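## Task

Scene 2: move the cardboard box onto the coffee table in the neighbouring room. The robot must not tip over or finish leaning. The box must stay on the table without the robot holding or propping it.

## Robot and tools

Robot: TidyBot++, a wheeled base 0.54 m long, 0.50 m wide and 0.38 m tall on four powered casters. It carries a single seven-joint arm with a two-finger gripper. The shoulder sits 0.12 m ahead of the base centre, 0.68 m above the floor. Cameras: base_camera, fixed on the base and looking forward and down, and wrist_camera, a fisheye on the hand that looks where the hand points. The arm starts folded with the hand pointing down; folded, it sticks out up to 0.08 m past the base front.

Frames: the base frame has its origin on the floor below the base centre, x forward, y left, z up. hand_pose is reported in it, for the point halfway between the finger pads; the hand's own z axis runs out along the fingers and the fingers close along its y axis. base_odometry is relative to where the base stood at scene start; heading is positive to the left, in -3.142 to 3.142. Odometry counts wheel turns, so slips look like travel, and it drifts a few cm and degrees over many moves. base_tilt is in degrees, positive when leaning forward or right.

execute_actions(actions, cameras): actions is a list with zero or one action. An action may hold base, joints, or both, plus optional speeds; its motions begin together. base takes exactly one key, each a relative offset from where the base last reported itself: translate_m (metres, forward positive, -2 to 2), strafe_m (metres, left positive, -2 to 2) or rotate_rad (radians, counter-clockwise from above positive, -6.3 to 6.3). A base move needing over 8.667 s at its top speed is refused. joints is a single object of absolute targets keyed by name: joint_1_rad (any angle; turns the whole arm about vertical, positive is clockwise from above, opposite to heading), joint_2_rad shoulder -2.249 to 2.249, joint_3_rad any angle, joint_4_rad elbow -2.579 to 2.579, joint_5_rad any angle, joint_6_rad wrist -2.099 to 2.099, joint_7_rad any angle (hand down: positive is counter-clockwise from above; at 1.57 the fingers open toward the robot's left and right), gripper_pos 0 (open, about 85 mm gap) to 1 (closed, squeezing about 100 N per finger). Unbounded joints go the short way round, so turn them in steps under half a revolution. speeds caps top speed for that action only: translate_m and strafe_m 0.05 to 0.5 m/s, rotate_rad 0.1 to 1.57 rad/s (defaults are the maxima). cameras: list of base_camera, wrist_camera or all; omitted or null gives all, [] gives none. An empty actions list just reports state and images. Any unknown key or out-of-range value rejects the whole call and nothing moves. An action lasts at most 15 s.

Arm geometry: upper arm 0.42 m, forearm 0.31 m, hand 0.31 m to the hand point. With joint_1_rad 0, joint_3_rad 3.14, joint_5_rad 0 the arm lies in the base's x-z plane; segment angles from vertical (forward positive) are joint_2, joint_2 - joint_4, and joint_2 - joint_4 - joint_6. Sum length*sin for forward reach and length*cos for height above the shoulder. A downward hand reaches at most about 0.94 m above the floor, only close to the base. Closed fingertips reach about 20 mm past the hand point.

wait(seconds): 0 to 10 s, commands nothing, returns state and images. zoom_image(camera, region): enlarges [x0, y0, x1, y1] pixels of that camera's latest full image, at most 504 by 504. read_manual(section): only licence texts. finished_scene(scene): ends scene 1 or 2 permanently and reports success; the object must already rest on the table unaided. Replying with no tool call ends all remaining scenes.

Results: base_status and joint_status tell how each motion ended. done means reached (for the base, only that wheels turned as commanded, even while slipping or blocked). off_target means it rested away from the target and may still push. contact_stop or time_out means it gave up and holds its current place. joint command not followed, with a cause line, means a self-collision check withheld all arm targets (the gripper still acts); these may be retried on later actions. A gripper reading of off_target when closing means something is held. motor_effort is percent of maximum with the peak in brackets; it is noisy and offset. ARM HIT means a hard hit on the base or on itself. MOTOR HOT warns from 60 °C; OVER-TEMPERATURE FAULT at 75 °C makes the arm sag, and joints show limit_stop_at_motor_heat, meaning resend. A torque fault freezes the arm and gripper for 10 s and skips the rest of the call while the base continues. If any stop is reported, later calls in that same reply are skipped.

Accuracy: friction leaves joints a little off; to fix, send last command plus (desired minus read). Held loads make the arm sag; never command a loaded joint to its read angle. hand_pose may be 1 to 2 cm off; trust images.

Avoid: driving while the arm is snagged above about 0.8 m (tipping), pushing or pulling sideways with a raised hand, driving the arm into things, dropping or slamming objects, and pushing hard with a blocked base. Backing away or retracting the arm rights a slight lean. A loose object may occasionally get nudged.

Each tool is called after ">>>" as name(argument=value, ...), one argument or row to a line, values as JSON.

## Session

>>> execute_actions(
  actions=[],
)

Scene clock: 0.00 s.
base_odometry: x=+0.000 y=+0.000 heading=+0.000 (m, m, rad; odometry frame)
base_tilt: forward=+0.2 right=-0.1 (deg)
base_status: not commanded
joint_positions: joint_1_rad=+0.047 joint_2_rad=-0.302 joint_3_rad=+3.177 joint_4_rad=-2.508 joint_5_rad=-0.028 joint_6_rad=-0.888 joint_7_rad=+1.609 gripper_pos=+0.000
joint_status: not commanded
motor_effort: joint_1_rad=+0 joint_2_rad=-2 joint_3_rad=+0 joint_4_rad=+14 joint_5_rad=+0 joint_6_rad=+0 joint_7_rad=+0 (%)
hand_pose: x=+0.2626 y=-0.0025 z=+0.5865 quat_wxyz=(-0.015, +0.999, -0.030, +0.025) (m; base frame)
pictures: base_camera, wrist_camera
camera_calibration (this result's frames):
wrist_camera: T_world_to_cam=[[-0.0807959, -0.996297, -0.0293978, 0.0382045], [-0.993644, 0.0828299, -0.0762243, 0.370389], [0.0783771, 0.0230524, -0.996657, 0.694391], [0, 0, 0, 1]] pos_world=[0.316697, -0.00862368, 0.721425]
Images, in order (width x height): base_camera 644x364, wrist_camera 644x476.

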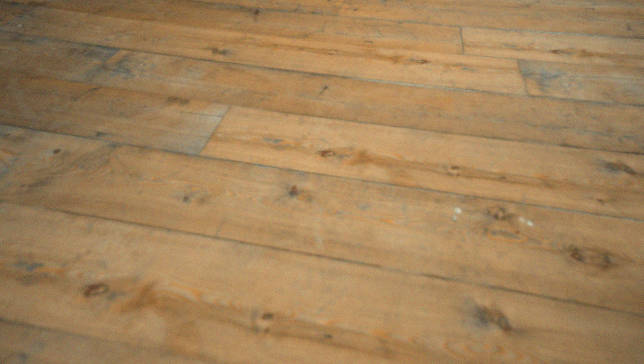

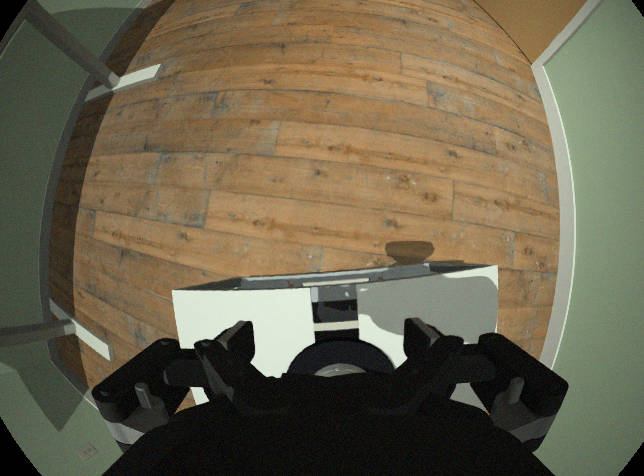

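>>> execute_actions(
  actions=[
    {"base": {"rotate_rad": 1.37}, "joints": {"joint_1_rad": 0.2, "joint_2_rad": -0.2, "joint_3_rad": 3.13, "joint_4_rad": -1.2, "joint_5_rad": 0.02, "joint_6_rad": -1.15, "joint_7_rad": 1.535}},
  ],
)

Scene clock: 14.50 s.
base_odometry: x=+0.000 y=+0.000 heading=+1.369 (m, m, rad; odometry frame)
base_tilt: forward=+0.2 right=-0.1 (deg)
base_status: done
joint_positions: joint_1_rad=+0.185 joint_2_rad=-0.217 joint_3_rad=+3.141 joint_4_rad=-1.217 joint_5_rad=-0.007 joint_6_rad=-1.116 joint_7_rad=+1.573 gripper_pos=+0.000
joint_status: all done
motor_effort: joint_1_rad=+0(1) joint_2_rad=-9(11) joint_3_rad=+0(1) joint_4_rad=+19(21) joint_5_rad=+0(1) joint_6_rad=+7(7) joint_7_rad=+0(0) (%)
hand_pose: x=+0.5521 y=-0.0777 z=+1.1013 quat_wxyz=(+0.043, +0.868, -0.079, +0.489) (m; base frame)
pictures: base_camera, wrist_camera
camera_calibration (this result's frames):
wrist_camera: T_world_to_cam=[[-0.192539, -0.981073, -0.0205841, 0.0550012], [-0.48118, 0.112673, -0.869351, 1.29645], [0.855216, -0.157479, -0.493767, 0.189802], [0, 0, 0, 1]] pos_world=[0.472093, -0.0622248, 1.22192]
Images, in order (width x height): base_camera 644x364, wrist_camera 644x476.

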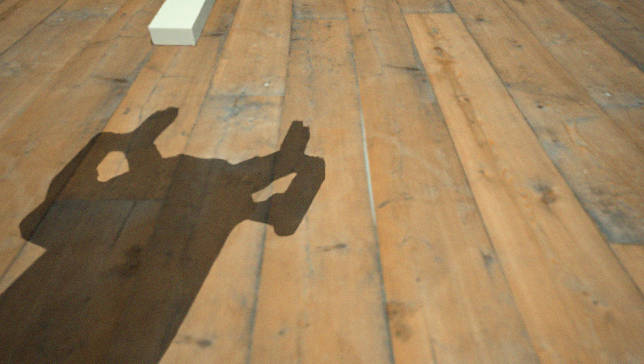

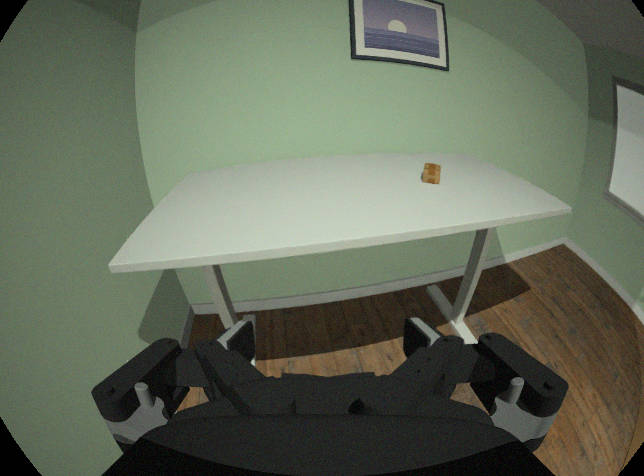

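>>> zoom_image(
  camera="wrist_camera",
  region=[380, 140, 500, 250],
)

Region (380, 140, 500, 250) of wrist_camera's 644x476 image, scaled by 4.200; it fills the top 462 rows of this view, and the rest is white.

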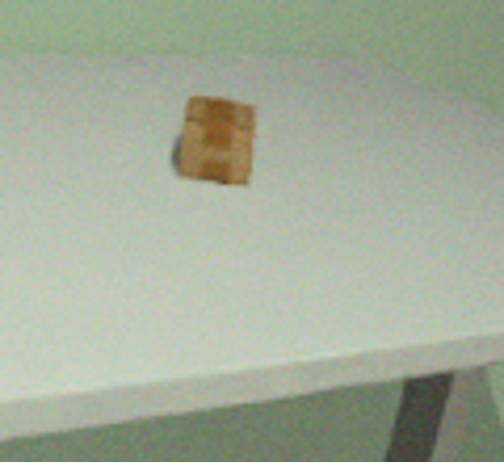

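>>> execute_actions(
  actions=[
    {"base": {"strafe_m": -0.27}, "joints": {"joint_1_rad": 0.51, "joint_2_rad": 0.09, "joint_4_rad": -0.78, "joint_6_rad": -1.67}},
  ],
  cameras=["wrist_camera"],
)

>>> execute_actions(
  actions=[
    {"base": {"translate_m": 0.58}},
  ],
)

Scene clock: 49.90 s.
base_odometry: x=+0.265 y=-0.054 heading=+1.370 (m, m, rad; odometry frame)
base_tilt: forward=+0.2 right=-0.1 (deg)
base_status: done
joint_positions: joint_1_rad=+0.503 joint_2_rad=+0.094 joint_3_rad=+3.136 joint_4_rad=-0.802 joint_5_rad=-0.001 joint_6_rad=-1.637 joint_7_rad=+1.573 gripper_pos=+0.000
joint_status: all done
motor_effort: joint_1_rad=+0(2) joint_2_rad=-18(20) joint_3_rad=+0(2) joint_4_rad=+16(19) joint_5_rad=+1(0) joint_6_rad=+4(7) joint_7_rad=+0(0) (%)
hand_pose: x=+0.5266 y=-0.2192 z=+1.0418 quat_wxyz=(+0.073, +0.925, -0.233, +0.291) (m; base frame)
pictures: wrist_camera
camera_calibration (this result's frames):
wrist_camera: T_world_to_cam=[[-0.491273, -0.870945, -0.0103126, 0.0807573], [-0.697086, 0.400248, -0.594872, 1.13918], [0.522228, -0.285056, -0.803754, 0.63027], [0, 0, 0, 1]] pos_world=[0.504637, -0.205958, 1.18508]
Images, in order (width x height): wrist_camera 644x476.

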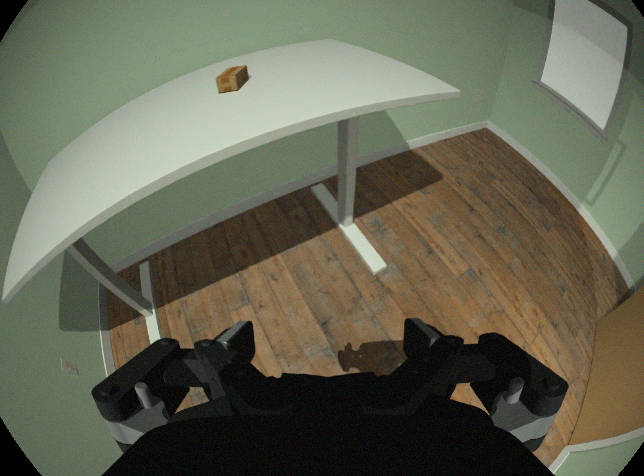

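Scene clock: 52.43 s.
base_odometry: x=+0.381 y=+0.515 heading=+1.370 (m, m, rad; odometry frame)
base_tilt: forward=+0.2 right=-0.1 (deg)
base_status: done
joint_positions: joint_1_rad=+0.503 joint_2_rad=+0.092 joint_3_rad=+3.136 joint_4_rad=-0.799 joint_5_rad=-0.001 joint_6_rad=-1.639 joint_7_rad=+1.573 gripper_pos=+0.000
joint_status: not commanded
motor_effort: joint_1_rad=+0(2) joint_2_rad=-18(20) joint_3_rad=+0(1) joint_4_rad=+16(17) joint_5_rad=+0(0) joint_6_rad=+5(5) joint_7_rad=+0(0) (%)
hand_pose: x=+0.5256 y=-0.2188 z=+1.0437 quat_wxyz=(+0.074, +0.925, -0.233, +0.292) (m; base frame)
pictures: base_camera, wrist_camera
camera_calibration (this result's frames):
wrist_camera: T_world_to_cam=[[-0.491443, -0.870849, -0.010236, 0.0806864], [-0.695504, 0.399511, -0.597214, 1.14091], [0.524173, -0.286378, -0.802017, 0.629234], [0, 0, 0, 1]] pos_world=[0.503331, -0.205341, 1.18685]
Images, in order (width x height): base_camera 644x364, wrist_camera 644x476.

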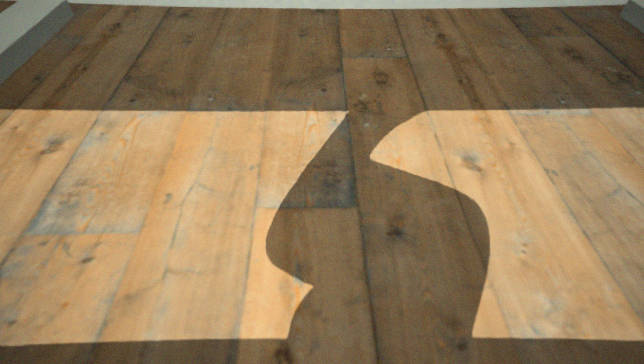

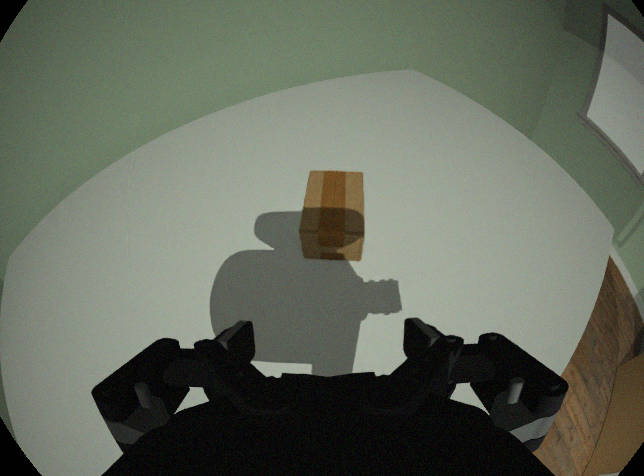

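>>> zoom_image(
  camera="wrist_camera",
  region=[230, 150, 430, 350],
)

Region (230, 150, 430, 350) of wrist_camera's 644x476 image, scaled by 2.520.

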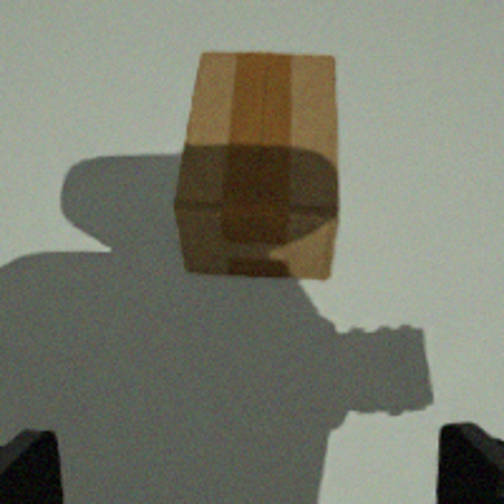

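>>> execute_actions(
  actions=[
    {"joints": {"joint_1_rad": 0.532, "joint_2_rad": 0.31, "joint_4_rad": -0.676, "joint_6_rad": -1.388, "joint_7_rad": 1.48}},
  ],
  cameras=["wrist_camera"],
)

Scene clock: 92.10 s.
base_odometry: x=+0.381 y=+0.515 heading=+1.370 (m, m, rad; odometry frame)
base_tilt: forward=+0.2 right=-0.1 (deg)
base_status: not commanded
joint_positions: joint_1_rad=+0.517 joint_2_rad=+0.317 joint_3_rad=+3.136 joint_4_rad=-0.696 joint_5_rad=-0.001 joint_6_rad=-1.418 joint_7_rad=+1.517 gripper_pos=+0.000
joint_status: all done
motor_effort: joint_1_rad=-1(1) joint_2_rad=-27(31) joint_3_rad=-1(1) joint_4_rad=+17(18) joint_5_rad=+0(1) joint_6_rad=+5(5) joint_7_rad=+0(0) (%)
hand_pose: x=+0.6434 y=-0.2931 z=+1.0122 quat_wxyz=(+0.078, +0.900, -0.262, +0.339) (m; base frame)
pictures: wrist_camera
camera_calibration (this result's frames):
wrist_camera: T_world_to_cam=[[-0.538592, -0.841113, -0.0494667, 0.152334], [-0.605435, 0.427174, -0.671543, 1.25911], [0.585975, -0.331739, -0.739312, 0.404458], [0, 0, 0, 1]] pos_world=[0.607355, -0.275556, 1.15211]
Images, in order (width x height): wrist_camera 644x476.

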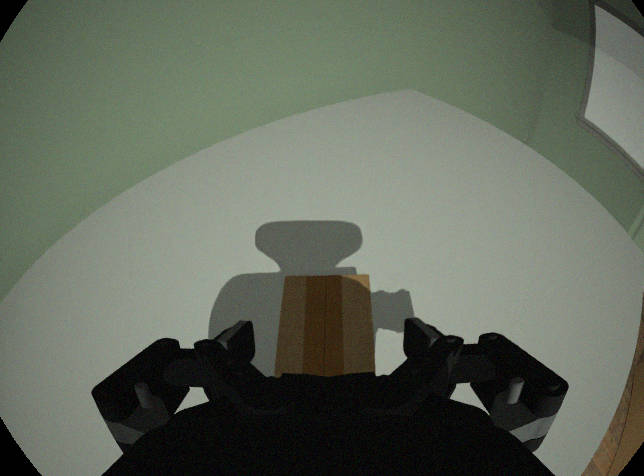

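>>> execute_actions(
  actions=[
    {"joints": {"joint_2_rad": 0.385}},
  ],
  cameras=["wrist_camera"],
)

Scene clock: 97.67 s.
base_odometry: x=+0.381 y=+0.515 heading=+1.370 (m, m, rad; odometry frame)
base_tilt: forward=+0.3 right=-0.1 (deg)
base_status: not commanded
joint_positions: joint_1_rad=+0.517 joint_2_rad=+0.384 joint_3_rad=+3.136 joint_4_rad=-0.692 joint_5_rad=-0.001 joint_6_rad=-1.418 joint_7_rad=+1.517 gripper_pos=+0.000
joint_status: all done
motor_effort: joint_1_rad=+0(1) joint_2_rad=-30(32) joint_3_rad=-1(1) joint_4_rad=+18(18) joint_5_rad=+0(0) joint_6_rad=+5(6) joint_7_rad=+0(0) (%)
hand_pose: x=+0.6619 y=-0.3036 z=+0.9728 quat_wxyz=(+0.071, +0.910, -0.265, +0.310) (m; base frame)
pictures: wrist_camera
camera_calibration (this result's frames):
wrist_camera: T_world_to_cam=[[-0.541237, -0.839607, -0.046064, 0.150395], [-0.641198, 0.447536, -0.623359, 1.23132], [0.543992, -0.307849, -0.780577, 0.436161], [0, 0, 0, 1]] pos_world=[0.633651, -0.290516, 1.11494]
Images, in order (width x height): wrist_camera 644x476.

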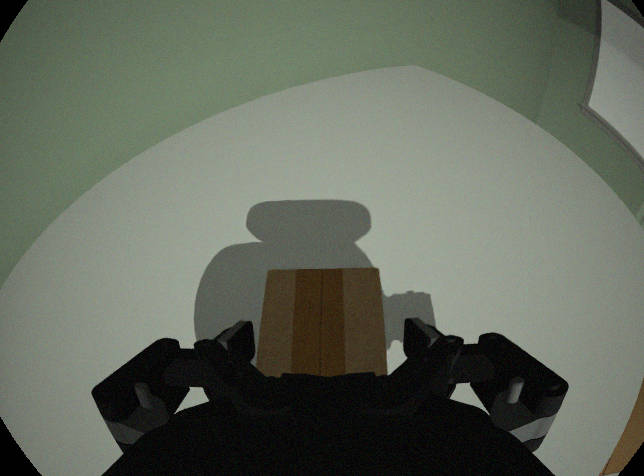

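>>> execute_actions(
  actions=[
    {"joints": {"gripper_pos": 1.0}},
  ],
  cameras=["wrist_camera"],
)

Scene clock: 103.37 s.
base_odometry: x=+0.381 y=+0.515 heading=+1.370 (m, m, rad; odometry frame)
base_tilt: forward=+0.3 right=-0.1 (deg)
base_status: not commanded
joint_positions: joint_1_rad=+0.517 joint_2_rad=+0.385 joint_3_rad=+3.136 joint_4_rad=-0.690 joint_5_rad=-0.001 joint_6_rad=-1.416 joint_7_rad=+1.517 gripper_pos=+0.348
joint_status: gripper_pos off_target (ended at +0.348, target +1.000)
motor_effort: joint_1_rad=+0(0) joint_2_rad=-29(31) joint_3_rad=-1(1) joint_4_rad=+18(19) joint_5_rad=+1(1) joint_6_rad=+5(5) joint_7_rad=+0(0) (%)
hand_pose: x=+0.6626 y=-0.3041 z=+0.9740 quat_wxyz=(+0.071, +0.910, -0.264, +0.312) (m; base frame)
pictures: wrist_camera
camera_calibration (this result's frames):
wrist_camera: T_world_to_cam=[[-0.541181, -0.839633, -0.0462512, 0.150567], [-0.63909, 0.446423, -0.626315, 1.23381], [0.546522, -0.309391, -0.778197, 0.432163], [0, 0, 0, 1]] pos_world=[0.633811, -0.290671, 1.11602]
Images, in order (width x height): wrist_camera 644x476.

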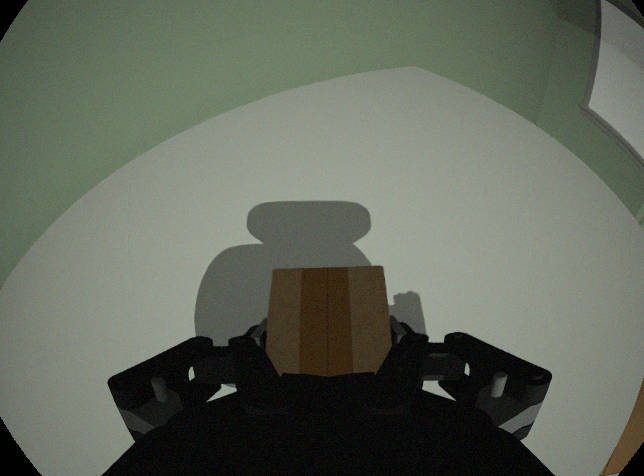

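>>> execute_actions(
  actions=[
    {"base": {"strafe_m": -2.0}, "joints": {"joint_2_rad": -0.25, "gripper_pos": 1.0}},
  ],
)

Scene clock: 133.63 s.
base_odometry: x=+2.341 y=+0.117 heading=+1.370 (m, m, rad; odometry frame)
base_tilt: forward=+0.3 right=-0.1 (deg)
base_status: done
joint_positions: joint_1_rad=+0.519 joint_2_rad=-0.250 joint_3_rad=+3.135 joint_4_rad=-0.686 joint_5_rad=+0.000 joint_6_rad=-1.416 joint_7_rad=+1.517 gripper_pos=+0.348
joint_status: gripper_pos off_target (ended at +0.348, target +1.000); the others done
motor_effort: joint_1_rad=+0(3) joint_2_rad=-3(32) joint_3_rad=+0(1) joint_4_rad=+13(20) joint_5_rad=+1(2) joint_6_rad=+8(9) joint_7_rad=+0(0) (%)
hand_pose: x=+0.4054 y=-0.1587 z=+1.2882 quat_wxyz=(+0.138, +0.767, -0.223, +0.585) (m; base frame)
pictures: base_camera, wrist_camera
camera_calibration (this result's frames):
wrist_camera: T_world_to_cam=[[-0.510131, -0.857285, -0.0694827, 0.162461], [-0.181222, 0.186104, -0.965673, 1.41153], [0.840788, -0.480028, -0.250297, 0.0357509], [0, 0, 0, 1]] pos_world=[0.308618, -0.106255, 1.38331]
Images, in order (width x height): base_camera 644x364, wrist_camera 644x476.

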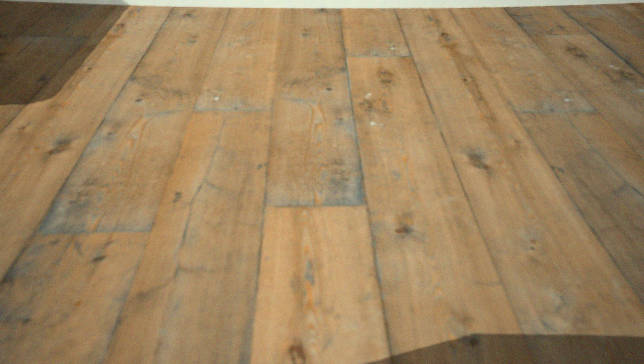

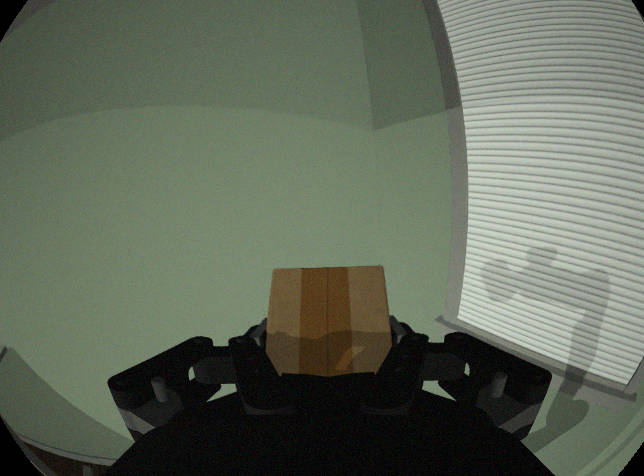

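>>> execute_actions(
  actions=[
    {"base": {"rotate_rad": 3.165}, "joints": {"joint_1_rad": 0.2, "joint_2_rad": -0.36, "joint_4_rad": -2.42, "joint_6_rad": -0.5, "gripper_pos": 1.0}},
  ],
)

Scene clock: 142.57 s.
base_odometry: x=+2.341 y=+0.117 heading=-1.749 (m, m, rad; odometry frame)
base_tilt: forward=+0.2 right=-0.1 (deg)
base_status: done
joint_positions: joint_1_rad=+0.213 joint_2_rad=-0.342 joint_3_rad=+3.134 joint_4_rad=-2.407 joint_5_rad=+0.000 joint_6_rad=-0.537 joint_7_rad=+1.517 gripper_pos=+0.348
joint_status: gripper_pos off_target (ended at +0.348, target +1.000); the others done
motor_effort: joint_1_rad=+0(2) joint_2_rad=-5(14) joint_3_rad=+0(2) joint_4_rad=+18(22) joint_5_rad=+1(1) joint_6_rad=+5(9) joint_7_rad=+0(0) (%)
hand_pose: x=+0.4084 y=-0.0592 z=+0.6618 quat_wxyz=(+0.022, +0.956, -0.124, +0.265) (m; base frame)
pictures: base_camera, wrist_camera
camera_calibration (this result's frames):
wrist_camera: T_world_to_cam=[[-0.267868, -0.962885, -0.033162, 0.0766311], [-0.808326, 0.243334, -0.536095, 0.763849], [0.524267, -0.116797, -0.843506, 0.467563], [0, 0, 0, 1]] pos_world=[0.392838, -0.0574739, 0.806429]
Images, in order (width x height): base_camera 644x364, wrist_camera 644x476.

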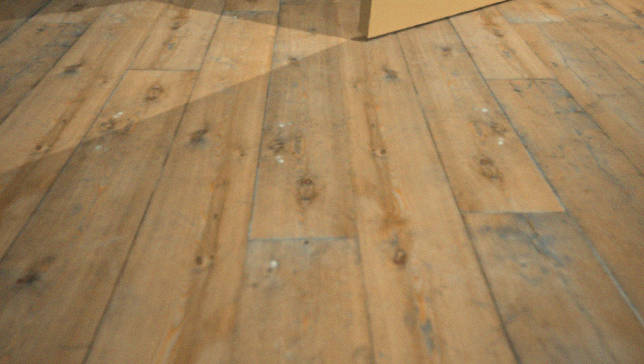

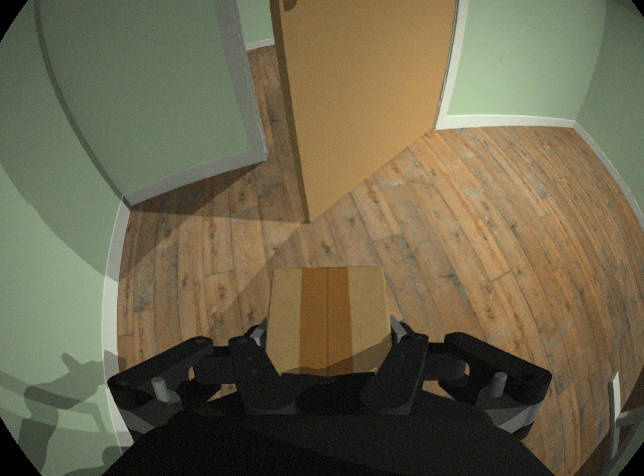

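>>> execute_actions(
  actions=[
    {"base": {"strafe_m": 0.25}, "joints": {"joint_1_rad": 0.41, "joint_2_rad": 0.83, "joint_4_rad": -1.565, "joint_5_rad": -0.35, "joint_6_rad": -0.82, "gripper_pos": 1.0}},
  ],
)

Scene clock: 191.40 s.
base_odometry: x=+2.587 y=+0.073 heading=-1.748 (m, m, rad; odometry frame)
base_tilt: forward=+0.2 right=-0.1 (deg)
base_status: done
joint_positions: joint_1_rad=+0.395 joint_2_rad=+0.830 joint_3_rad=+3.132 joint_4_rad=-1.588 joint_5_rad=-0.322 joint_6_rad=-0.785 joint_7_rad=+1.517 gripper_pos=+0.348
joint_status: gripper_pos off_target (ended at +0.348, target +1.000); the others done
motor_effort: joint_1_rad=-1(1) joint_2_rad=-37(39) joint_3_rad=-2(3) joint_4_rad=+12(21) joint_5_rad=+0(1) joint_6_rad=-1(5) joint_7_rad=+0(0) (%)
hand_pose: x=+0.6167 y=-0.1251 z=+0.4278 quat_wxyz=(-0.117, +0.937, -0.330, -0.011) (m; base frame)
pictures: base_camera, wrist_camera
camera_calibration (this result's frames):
wrist_camera: T_world_to_cam=[[-0.637842, -0.741916, -0.206685, 0.39125], [-0.766415, 0.637909, 0.0753621, 0.58478], [0.0759341, 0.206476, -0.975501, 0.526733], [0, 0, 0, 1]] pos_world=[0.657743, -0.19152, 0.550624]
Images, in order (width x height): base_camera 644x364, wrist_camera 644x476.

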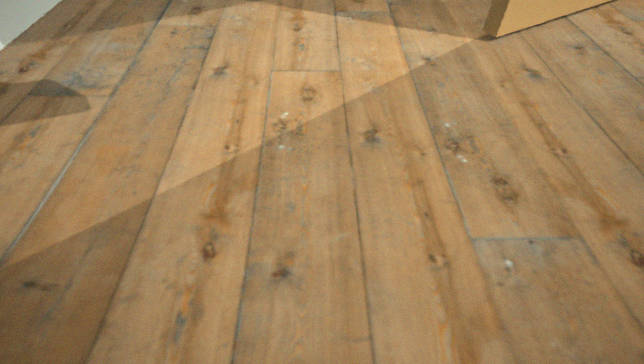

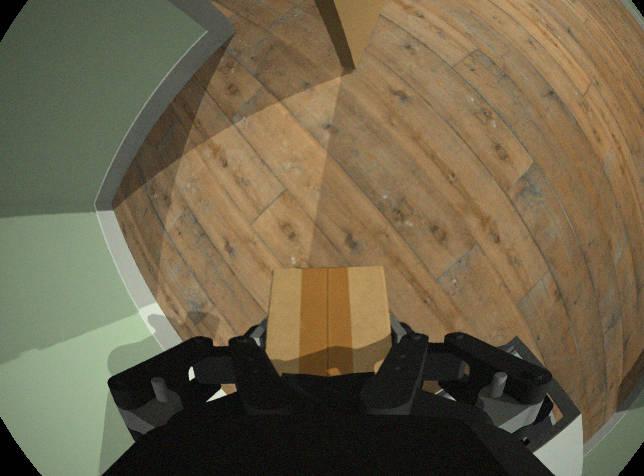

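>>> execute_actions(
  actions=[
    {"base": {"translate_m": 0.52}},
  ],
)

Scene clock: 204.23 s.
base_odometry: x=+2.496 y=-0.439 heading=-1.747 (m, m, rad; odometry frame)
base_tilt: forward=+0.3 right=-0.1 (deg)
base_status: done
joint_positions: joint_1_rad=+0.400 joint_2_rad=+0.830 joint_3_rad=+3.132 joint_4_rad=-1.580 joint_5_rad=-0.323 joint_6_rad=-0.790 joint_7_rad=+1.517 gripper_pos=+0.348
joint_status: not commanded
motor_effort: joint_1_rad=+0(1) joint_2_rad=-37(38) joint_3_rad=-2(3) joint_4_rad=+12(13) joint_5_rad=-1(1) joint_6_rad=-1(1) joint_7_rad=+0(0) (%)
hand_pose: x=+0.6192 y=-0.1278 z=+0.4296 quat_wxyz=(-0.118, +0.936, -0.332, -0.009) (m; base frame)
pictures: base_camera, wrist_camera
camera_calibration (this result's frames):
wrist_camera: T_world_to_cam=[[-0.640065, -0.739184, -0.209578, 0.394122], [-0.764077, 0.641022, 0.0726493, 0.588391], [0.080643, 0.206634, -0.975089, 0.525783], [0, 0, 0, 1]] pos_world=[0.659439, -0.194487, 0.552538]
Images, in order (width x height): base_camera 644x364, wrist_camera 644x476.

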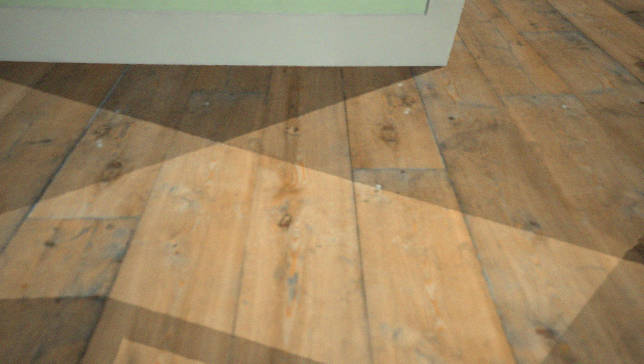

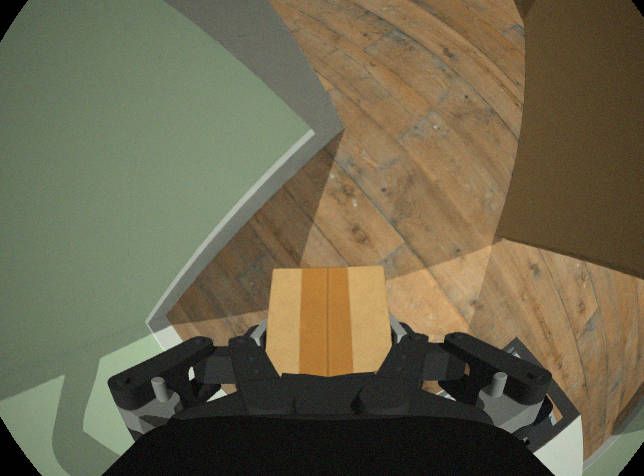

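>>> execute_actions(
  actions=[
    {"joints": {"joint_1_rad": 0.93, "gripper_pos": 1.0}},
  ],
  cameras=["wrist_camera"],
)

Scene clock: 211.47 s.
base_odometry: x=+2.496 y=-0.439 heading=-1.747 (m, m, rad; odometry frame)
base_tilt: forward=+0.2 right=-0.1 (deg)
base_status: not commanded
joint_positions: joint_1_rad=+0.934 joint_2_rad=+0.831 joint_3_rad=+3.133 joint_4_rad=-1.578 joint_5_rad=-0.326 joint_6_rad=-0.791 joint_7_rad=+1.517 gripper_pos=+0.348
joint_status: gripper_pos off_target (ended at +0.348, target +1.000); the others done
motor_effort: joint_1_rad=-1(14) joint_2_rad=-37(40) joint_3_rad=-3(7) joint_4_rad=+12(12) joint_5_rad=-1(3) joint_6_rad=-1(3) joint_7_rad=+0(0) (%)
hand_pose: x=+0.4847 y=-0.3653 z=+0.4295 quat_wxyz=(-0.117, +0.814, -0.568, +0.022) (m; base frame)
pictures: wrist_camera
camera_calibration (this result's frames):
wrist_camera: T_world_to_cam=[[-0.928071, -0.307175, -0.210543, 0.430351], [-0.328272, 0.941756, 0.0730314, 0.536331], [0.175847, 0.136894, -0.974853, 0.513817], [0, 0, 0, 1]] pos_world=[0.485106, -0.443239, 0.552335]
Images, in order (width x height): wrist_camera 644x476.

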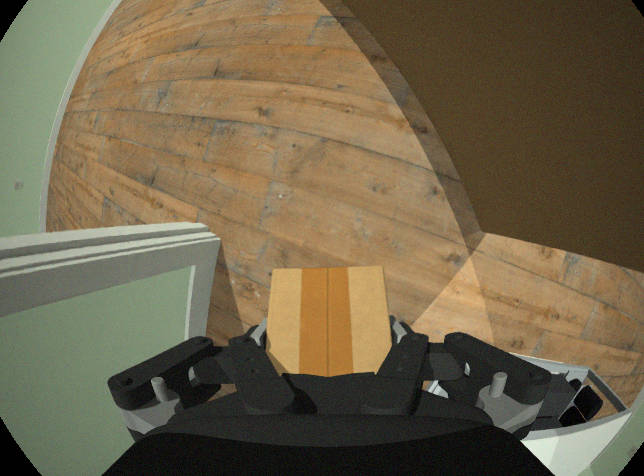

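>>> execute_actions(
  actions=[],
  cameras=["wrist_camera"],
)

Scene clock: 213.80 s.
base_odometry: x=+2.496 y=-0.439 heading=-1.747 (m, m, rad; odometry frame)
base_tilt: forward=+0.2 right=-0.1 (deg)
base_status: not commanded
joint_positions: joint_1_rad=+0.934 joint_2_rad=+0.831 joint_3_rad=+3.133 joint_4_rad=-1.578 joint_5_rad=-0.326 joint_6_rad=-0.791 joint_7_rad=+1.517 gripper_pos=+0.348
joint_status: gripper_pos off_target (ended at +0.348, target +1.000); the others done
motor_effort: joint_1_rad=+0(14) joint_2_rad=-37(40) joint_3_rad=-2(7) joint_4_rad=+11(12) joint_5_rad=-1(3) joint_6_rad=-1(3) joint_7_rad=+0(0) (%)
hand_pose: x=+0.4847 y=-0.3653 z=+0.4295 quat_wxyz=(-0.117, +0.814, -0.568, +0.022) (m; base frame)
pictures: wrist_camera
camera_calibration (this result's frames):
wrist_camera: T_world_to_cam=[[-0.928071, -0.307175, -0.210543, 0.430351], [-0.328272, 0.941756, 0.0730312, 0.536332], [0.175847, 0.136894, -0.974853, 0.513817], [0, 0, 0, 1]] pos_world=[0.485106, -0.443239, 0.552335]
Images, in order (width x height): wrist_camera 644x476.

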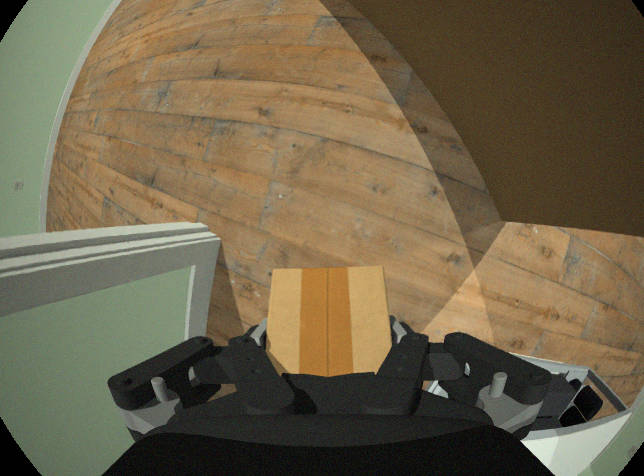

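>>> execute_actions(
  actions=[
    {"base": {"strafe_m": -0.63}, "speeds": {"strafe_m": 0.28}, "joints": {"joint_1_rad": 1.14, "joint_2_rad": 0.51, "joint_4_rad": -1.98, "joint_6_rad": -0.64, "gripper_pos": 1.0}},
  ],
)

Scene clock: 244.73 s.
base_odometry: x=+1.876 y=-0.329 heading=-1.747 (m, m, rad; odometry frame)
base_tilt: forward=+0.2 right=-0.1 (deg)
base_status: done
joint_positions: joint_1_rad=+1.140 joint_2_rad=+0.513 joint_3_rad=+3.130 joint_4_rad=-1.979 joint_5_rad=-0.332 joint_6_rad=-0.668 joint_7_rad=+1.513 gripper_pos=+0.348
joint_status: gripper_pos off_target (ended at +0.348, target +1.000); the others done
motor_effort: joint_1_rad=-1(14) joint_2_rad=-27(39) joint_3_rad=-1(9) joint_4_rad=+11(23) joint_5_rad=+0(4) joint_6_rad=+0(8) joint_7_rad=+0(1) (%)
hand_pose: x=+0.3484 y=-0.3330 z=+0.4935 quat_wxyz=(-0.094, +0.744, -0.660, +0.045) (m; base frame)
pictures: base_camera, wrist_camera
camera_calibration (this result's frames):
wrist_camera: T_world_to_cam=[[-0.976485, -0.0911247, -0.195381, 0.408552], [-0.0996449, 0.994435, 0.0342109, 0.413618], [0.191177, 0.0528752, -0.98013, 0.565092], [0, 0, 0, 1]] pos_world=[0.332128, -0.403966, 0.619538]
Images, in order (width x height): base_camera 644x364, wrist_camera 644x476.

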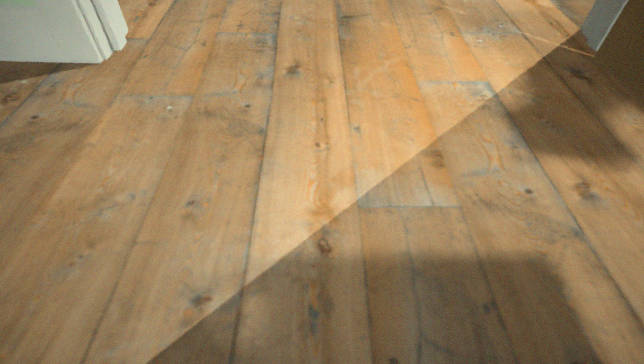

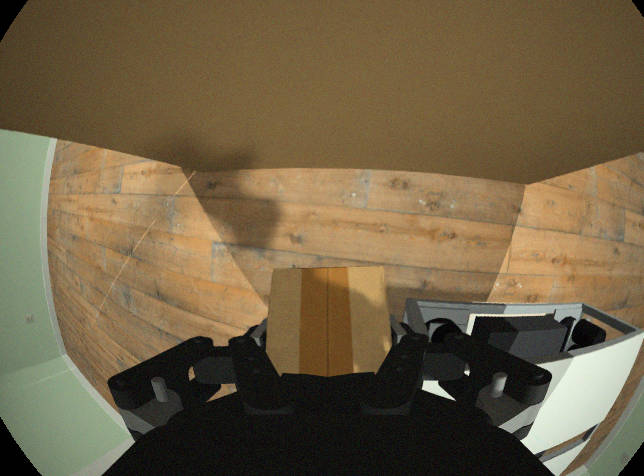

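>>> execute_actions(
  actions=[
    {"base": {"translate_m": 1.7}, "joints": {"joint_1_rad": 1.0, "joint_2_rad": -0.36, "joint_4_rad": -2.42, "joint_5_rad": 0.025, "joint_6_rad": -0.05, "gripper_pos": 1.0}},
  ],
)

Scene clock: 261.17 s.
base_odometry: x=+1.577 y=-2.003 heading=-1.747 (m, m, rad; odometry frame)
base_tilt: forward=+0.2 right=-0.1 (deg)
base_status: done
joint_positions: joint_1_rad=+1.013 joint_2_rad=-0.349 joint_3_rad=+3.130 joint_4_rad=-2.405 joint_5_rad=-0.001 joint_6_rad=-0.087 joint_7_rad=+1.513 gripper_pos=+0.348
joint_status: gripper_pos off_target (ended at +0.348, target +1.000); the others done
motor_effort: joint_1_rad=-1(3) joint_2_rad=-7(28) joint_3_rad=+0(3) joint_4_rad=+20(20) joint_5_rad=+1(1) joint_6_rad=+7(7) joint_7_rad=+0(0) (%)
hand_pose: x=+0.3336 y=-0.3325 z=+0.7617 quat_wxyz=(+0.219, +0.758, -0.443, +0.426) (m; base frame)
pictures: base_camera, wrist_camera
camera_calibration (this result's frames):
wrist_camera: T_world_to_cam=[[-0.864607, -0.498642, -0.0617359, 0.171947], [-0.21369, 0.476131, -0.853016, 0.943964], [0.454744, -0.724331, -0.518221, 0.132566], [0, 0, 0, 1]] pos_world=[0.290098, -0.26769, 0.88453]
Images, in order (width x height): base_camera 644x364, wrist_camera 644x476.

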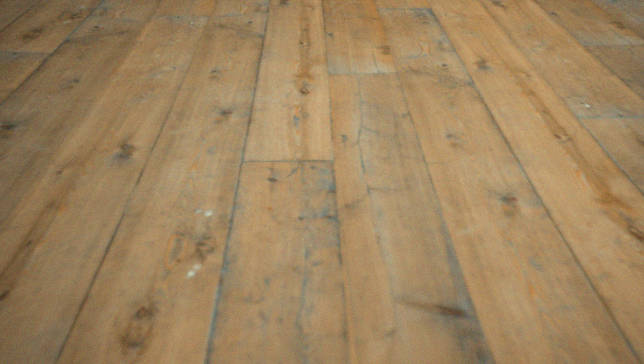

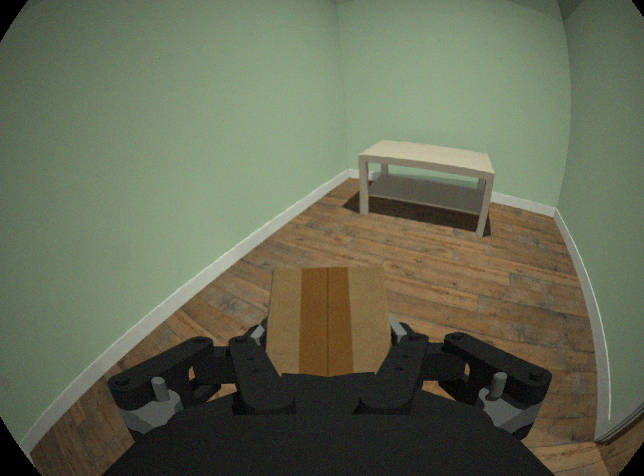

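>>> execute_actions(
  actions=[],
)

Scene clock: 271.20 s.
base_odometry: x=+1.577 y=-2.003 heading=-1.747 (m, m, rad; odometry frame)
base_tilt: forward=+0.2 right=-0.1 (deg)
base_status: done
joint_positions: joint_1_rad=+1.013 joint_2_rad=-0.349 joint_3_rad=+3.130 joint_4_rad=-2.405 joint_5_rad=-0.001 joint_6_rad=-0.087 joint_7_rad=+1.513 gripper_pos=+0.348
joint_status: gripper_pos off_target (ended at +0.348, target +1.000); the others done
motor_effort: joint_1_rad=+0(3) joint_2_rad=-7(28) joint_3_rad=+0(3) joint_4_rad=+21(20) joint_5_rad=+1(1) joint_6_rad=+8(7) joint_7_rad=+0(0) (%)
hand_pose: x=+0.3336 y=-0.3325 z=+0.7617 quat_wxyz=(+0.219, +0.758, -0.443, +0.426) (m; base frame)
pictures: base_camera, wrist_camera
camera_calibration (this result's frames):
wrist_camera: T_world_to_cam=[[-0.864607, -0.498642, -0.0617358, 0.171947], [-0.213689, 0.476131, -0.853016, 0.943964], [0.454744, -0.724331, -0.518221, 0.132566], [0, 0, 0, 1]] pos_world=[0.290098, -0.26769, 0.88453]
Images, in order (width x height): base_camera 644x364, wrist_camera 644x476.

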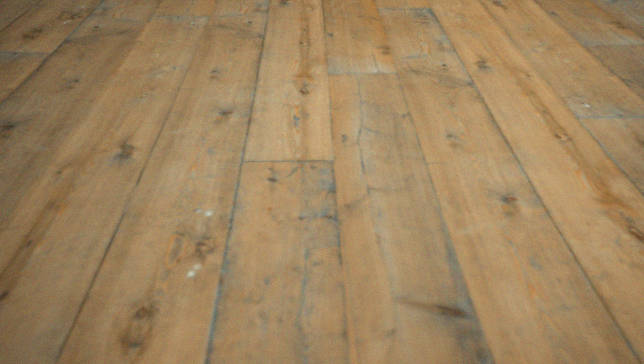

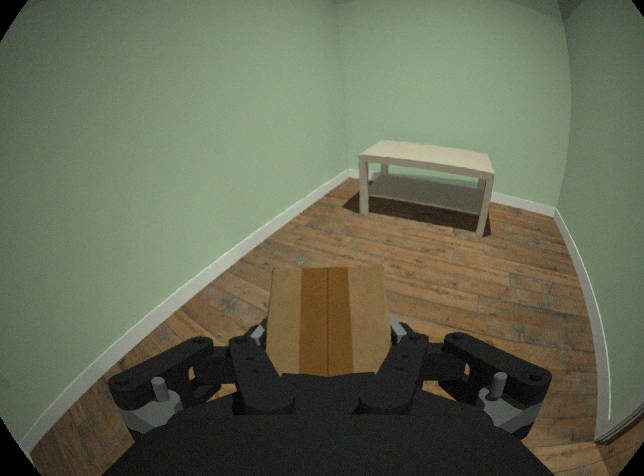

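>>> execute_actions(
  actions=[
    {"base": {"strafe_m": -1.42}, "joints": {"joint_1_rad": 1.163, "joint_2_rad": 0.63, "joint_3_rad": 3.13, "joint_4_rad": -1.707, "joint_5_rad": 0.025, "joint_6_rad": -0.17, "joint_7_rad": 1.48, "gripper_pos": 1.0}},
  ],
)

Scene clock: 308.57 s.
base_odometry: x=+0.179 y=-1.755 heading=-1.746 (m, m, rad; odometry frame)
base_tilt: forward=+0.2 right=-0.1 (deg)
base_status: done
joint_positions: joint_1_rad=+1.153 joint_2_rad=+0.632 joint_3_rad=+3.130 joint_4_rad=-1.727 joint_5_rad=-0.001 joint_6_rad=-0.140 joint_7_rad=+1.513 gripper_pos=+0.348
joint_status: gripper_pos off_target (ended at +0.348, target +1.000); the others done
motor_effort: joint_1_rad=+0(1) joint_2_rad=-36(37) joint_3_rad=-1(1) joint_4_rad=+16(22) joint_5_rad=+0(0) joint_6_rad=+5(7) joint_7_rad=+0(0) (%)
hand_pose: x=+0.3934 y=-0.5968 z=+0.5496 quat_wxyz=(+0.160, +0.782, -0.537, +0.273) (m; base frame)
pictures: base_camera, wrist_camera
camera_calibration (this result's frames):
wrist_camera: T_world_to_cam=[[-0.934004, -0.353325, -0.052901, 0.187918], [-0.246763, 0.745085, -0.619642, 0.946933], [0.258351, -0.565694, -0.7831, 0.121535], [0, 0, 0, 1]] pos_world=[0.377785, -0.570398, 0.691875]
Images, in order (width x height): base_camera 644x364, wrist_camera 644x476.

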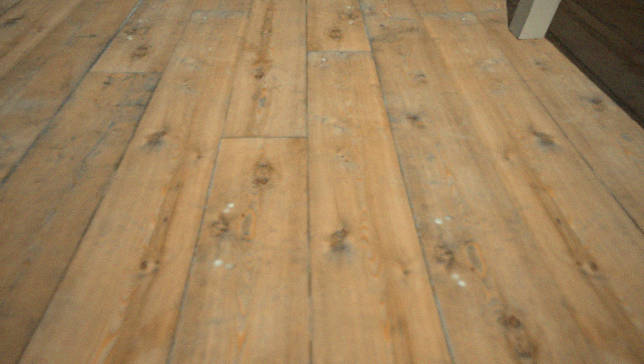

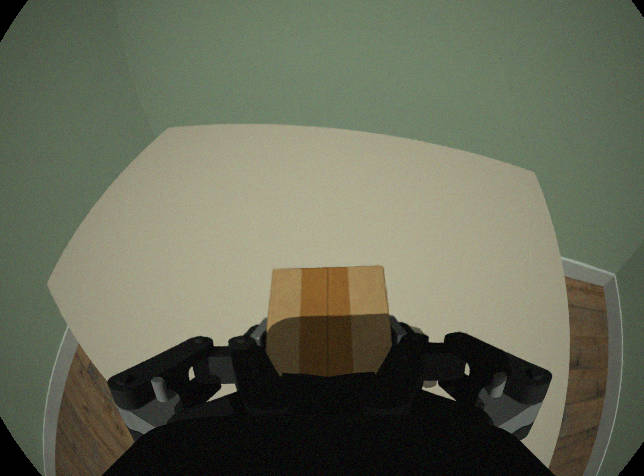

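>>> execute_actions(
  actions=[
    {"joints": {"joint_1_rad": 1.163, "joint_2_rad": 0.746, "joint_3_rad": 3.13, "joint_4_rad": -1.707, "joint_5_rad": 0.025, "joint_6_rad": 0.02, "joint_7_rad": 1.48, "gripper_pos": 1.0}},
  ],
)

Scene clock: 329.80 s.
base_odometry: x=+0.179 y=-1.755 heading=-1.746 (m, m, rad; odometry frame)
base_tilt: forward=+0.2 right=-0.1 (deg)
base_status: not commanded
joint_positions: joint_1_rad=+1.153 joint_2_rad=+0.754 joint_3_rad=+3.130 joint_4_rad=-1.726 joint_5_rad=-0.001 joint_6_rad=-0.015 joint_7_rad=+1.513 gripper_pos=+0.348
joint_status: gripper_pos off_target (ended at +0.348, target +1.000); the others done
motor_effort: joint_1_rad=+0(1) joint_2_rad=-37(41) joint_3_rad=-1(2) joint_4_rad=+14(16) joint_5_rad=+1(1) joint_6_rad=+5(7) joint_7_rad=+0(0) (%)
hand_pose: x=+0.3981 y=-0.6073 z=+0.4920 quat_wxyz=(+0.161, +0.781, -0.538, +0.274) (m; base frame)
pictures: base_camera, wrist_camera
camera_calibration (this result's frames):
wrist_camera: T_world_to_cam=[[-0.93427, -0.352444, -0.0540715, 0.186784], [-0.244679, 0.743996, -0.621773, 0.919768], [0.259369, -0.567674, -0.781329, 0.0667785], [0, 0, 0, 1]] pos_world=[0.382234, -0.580564, 0.634163]
Images, in order (width x height): base_camera 644x364, wrist_camera 644x476.

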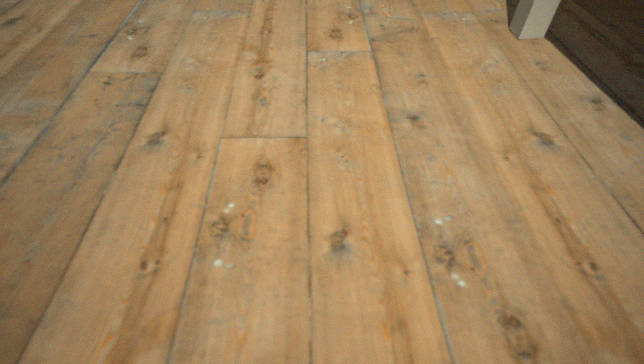

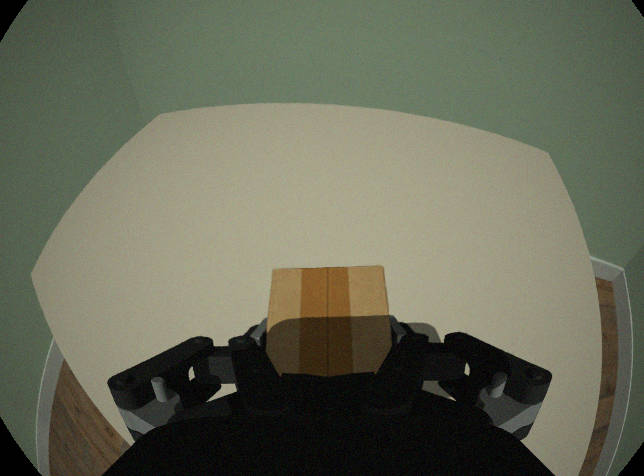

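>>> execute_actions(
  actions=[
    {"joints": {"joint_1_rad": 1.163, "joint_2_rad": 0.801, "joint_3_rad": 3.13, "joint_4_rad": -1.707, "joint_5_rad": 0.025, "joint_6_rad": 0.08, "joint_7_rad": 1.48, "gripper_pos": 1.0}},
  ],
  cameras=["wrist_camera"],
)

Scene clock: 341.87 s.
base_odometry: x=+0.179 y=-1.755 heading=-1.746 (m, m, rad; odometry frame)
base_tilt: forward=+0.2 right=-0.1 (deg)
base_status: not commanded
joint_positions: joint_1_rad=+1.153 joint_2_rad=+0.798 joint_3_rad=+3.130 joint_4_rad=-1.725 joint_5_rad=-0.001 joint_6_rad=+0.049 joint_7_rad=+1.513 gripper_pos=+0.348
joint_status: gripper_pos off_target (ended at +0.348, target +1.000); the others done
motor_effort: joint_1_rad=+0(1) joint_2_rad=-36(40) joint_3_rad=-2(2) joint_4_rad=+13(15) joint_5_rad=+1(0) joint_6_rad=+5(6) joint_7_rad=+0(0) (%)
hand_pose: x=+0.4013 y=-0.6145 z=+0.4753 quat_wxyz=(+0.166, +0.778, -0.536, +0.283) (m; base frame)
pictures: wrist_camera
camera_calibration (this result's frames):
wrist_camera: T_world_to_cam=[[-0.933913, -0.353139, -0.0556624, 0.186522], [-0.238585, 0.73162, -0.6386, 0.91344], [0.266238, -0.583117, -0.767523, 0.029966], [0, 0, 0, 1]] pos_world=[0.38415, -0.584949, 0.616704]
Images, in order (width x height): wrist_camera 644x476.

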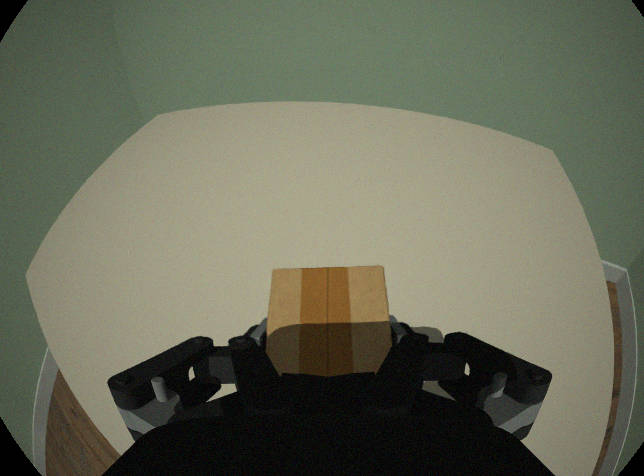

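>>> execute_actions(
  actions=[
    {"joints": {"joint_1_rad": 1.163, "joint_2_rad": 0.83, "joint_3_rad": 3.13, "joint_4_rad": -1.707, "joint_5_rad": 0.025, "joint_6_rad": 0.08, "joint_7_rad": 1.48, "gripper_pos": 1.0}},
  ],
  cameras=["wrist_camera"],
)

Scene clock: 346.97 s.
base_odometry: x=+0.179 y=-1.755 heading=-1.746 (m, m, rad; odometry frame)
base_tilt: forward=+0.2 right=-0.1 (deg)
base_status: not commanded
joint_positions: joint_1_rad=+1.153 joint_2_rad=+0.801 joint_3_rad=+3.130 joint_4_rad=-1.721 joint_5_rad=-0.001 joint_6_rad=+0.051 joint_7_rad=+1.513 gripper_pos=+0.348
joint_status: gripper_pos off_target (ended at +0.348, target +1.000); the others done
motor_effort: joint_1_rad=+0(0) joint_2_rad=-35(37) joint_3_rad=-1(2) joint_4_rad=+13(13) joint_5_rad=+1(0) joint_6_rad=+4(5) joint_7_rad=+0(0) (%)
hand_pose: x=+0.4022 y=-0.6163 z=+0.4752 quat_wxyz=(+0.167, +0.778, -0.536, +0.284) (m; base frame)
pictures: wrist_camera
camera_calibration (this result's frames):
wrist_camera: T_world_to_cam=[[-0.933861, -0.353245, -0.055881, 0.186653], [-0.237729, 0.729865, -0.640923, 0.914611], [0.267188, -0.585248, -0.765568, 0.0260623], [0, 0, 0, 1]] pos_world=[0.384774, -0.586355, 0.616578]
Images, in order (width x height): wrist_camera 644x476.

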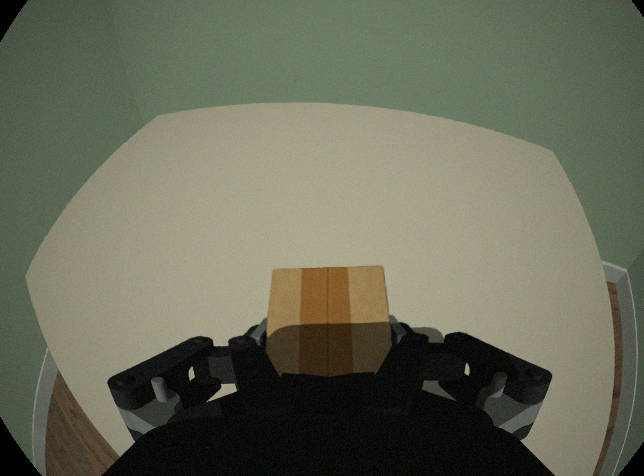

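>>> execute_actions(
  actions=[
    {"joints": {"joint_2_rad": 0.80, "gripper_pos": 0.0}},
  ],
  cameras=["wrist_camera"],
)

>>> execute_actions(
  actions=[
    {"joints": {"joint_2_rad": 0.56, "joint_6_rad": -0.1, "gripper_pos": 0.0}},
  ],
  cameras=["wrist_camera"],
)

Scene clock: 351.47 s.
base_odometry: x=+0.179 y=-1.755 heading=-1.746 (m, m, rad; odometry frame)
base_tilt: forward=+0.2 right=-0.1 (deg)
base_status: not commanded
joint_positions: joint_1_rad=+1.153 joint_2_rad=+0.801 joint_3_rad=+3.130 joint_4_rad=-1.720 joint_5_rad=-0.001 joint_6_rad=+0.051 joint_7_rad=+1.513 gripper_pos=+0.000
joint_status: all done
motor_effort: joint_1_rad=+0(0) joint_2_rad=-37(39) joint_3_rad=-1(1) joint_4_rad=+13(14) joint_5_rad=+1(0) joint_6_rad=+5(6) joint_7_rad=+0(0) (%)
hand_pose: x=+0.4023 y=-0.6166 z=+0.4756 quat_wxyz=(+0.167, +0.778, -0.536, +0.284) (m; base frame)
pictures: wrist_camera
camera_calibration (this result's frames):
wrist_camera: T_world_to_cam=[[-0.933844, -0.35328, -0.0559306, 0.186684], [-0.237515, 0.729402, -0.641529, 0.91497], [0.267435, -0.585804, -0.765057, 0.0254229], [0, 0, 0, 1]] pos_world=[0.384854, -0.586536, 0.616871]
Images, in order (width x height): wrist_camera 644x476.

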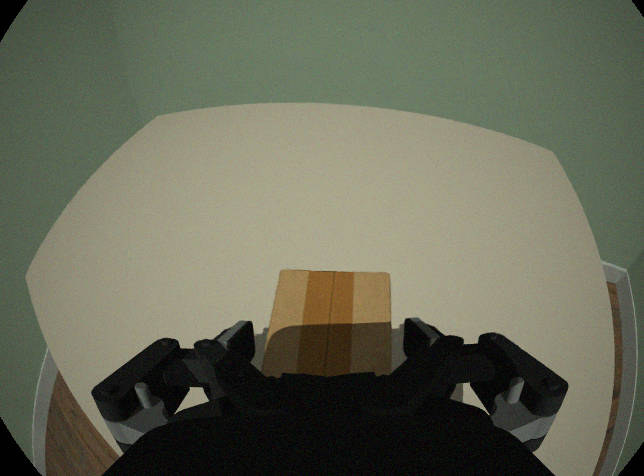

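Scene clock: 352.93 s.
base_odometry: x=+0.179 y=-1.755 heading=-1.746 (m, m, rad; odometry frame)
base_tilt: forward=+0.2 right=-0.1 (deg)
base_status: not commanded
joint_positions: joint_1_rad=+1.153 joint_2_rad=+0.556 joint_3_rad=+3.130 joint_4_rad=-1.719 joint_5_rad=-0.001 joint_6_rad=-0.066 joint_7_rad=+1.513 gripper_pos=+0.000
joint_status: all done
motor_effort: joint_1_rad=+0(0) joint_2_rad=-34(40) joint_3_rad=-1(1) joint_4_rad=+17(17) joint_5_rad=+1(1) joint_6_rad=+6(5) joint_7_rad=+0(0) (%)
hand_pose: x=+0.4048 y=-0.6223 z=+0.6185 quat_wxyz=(+0.198, +0.759, -0.522, +0.335) (m; base frame)
pictures: wrist_camera
camera_calibration (this result's frames):
wrist_camera: T_world_to_cam=[[-0.930498, -0.361082, -0.0615862, 0.192292], [-0.203061, 0.648421, -0.733701, 1.00408], [0.30486, -0.670201, -0.676676, 0.00847592], [0, 0, 0, 1]] pos_world=[0.380233, -0.575954, 0.754274]
Images, in order (width x height): wrist_camera 644x476.

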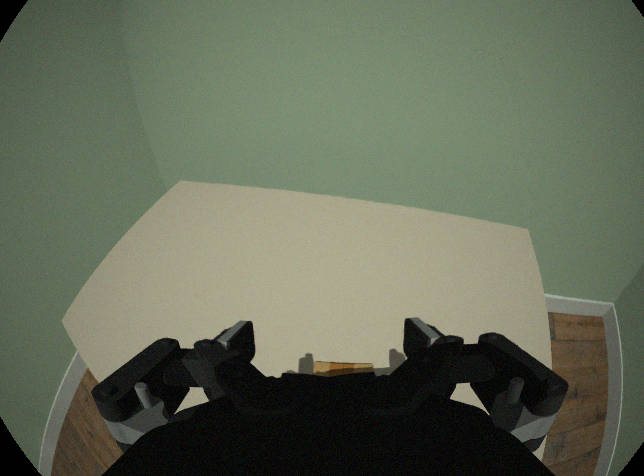

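The box is resting on the table and the gripper is clear of it.

>>> finished_scene(
  scene=2,
)

The scene is finished: the task was done.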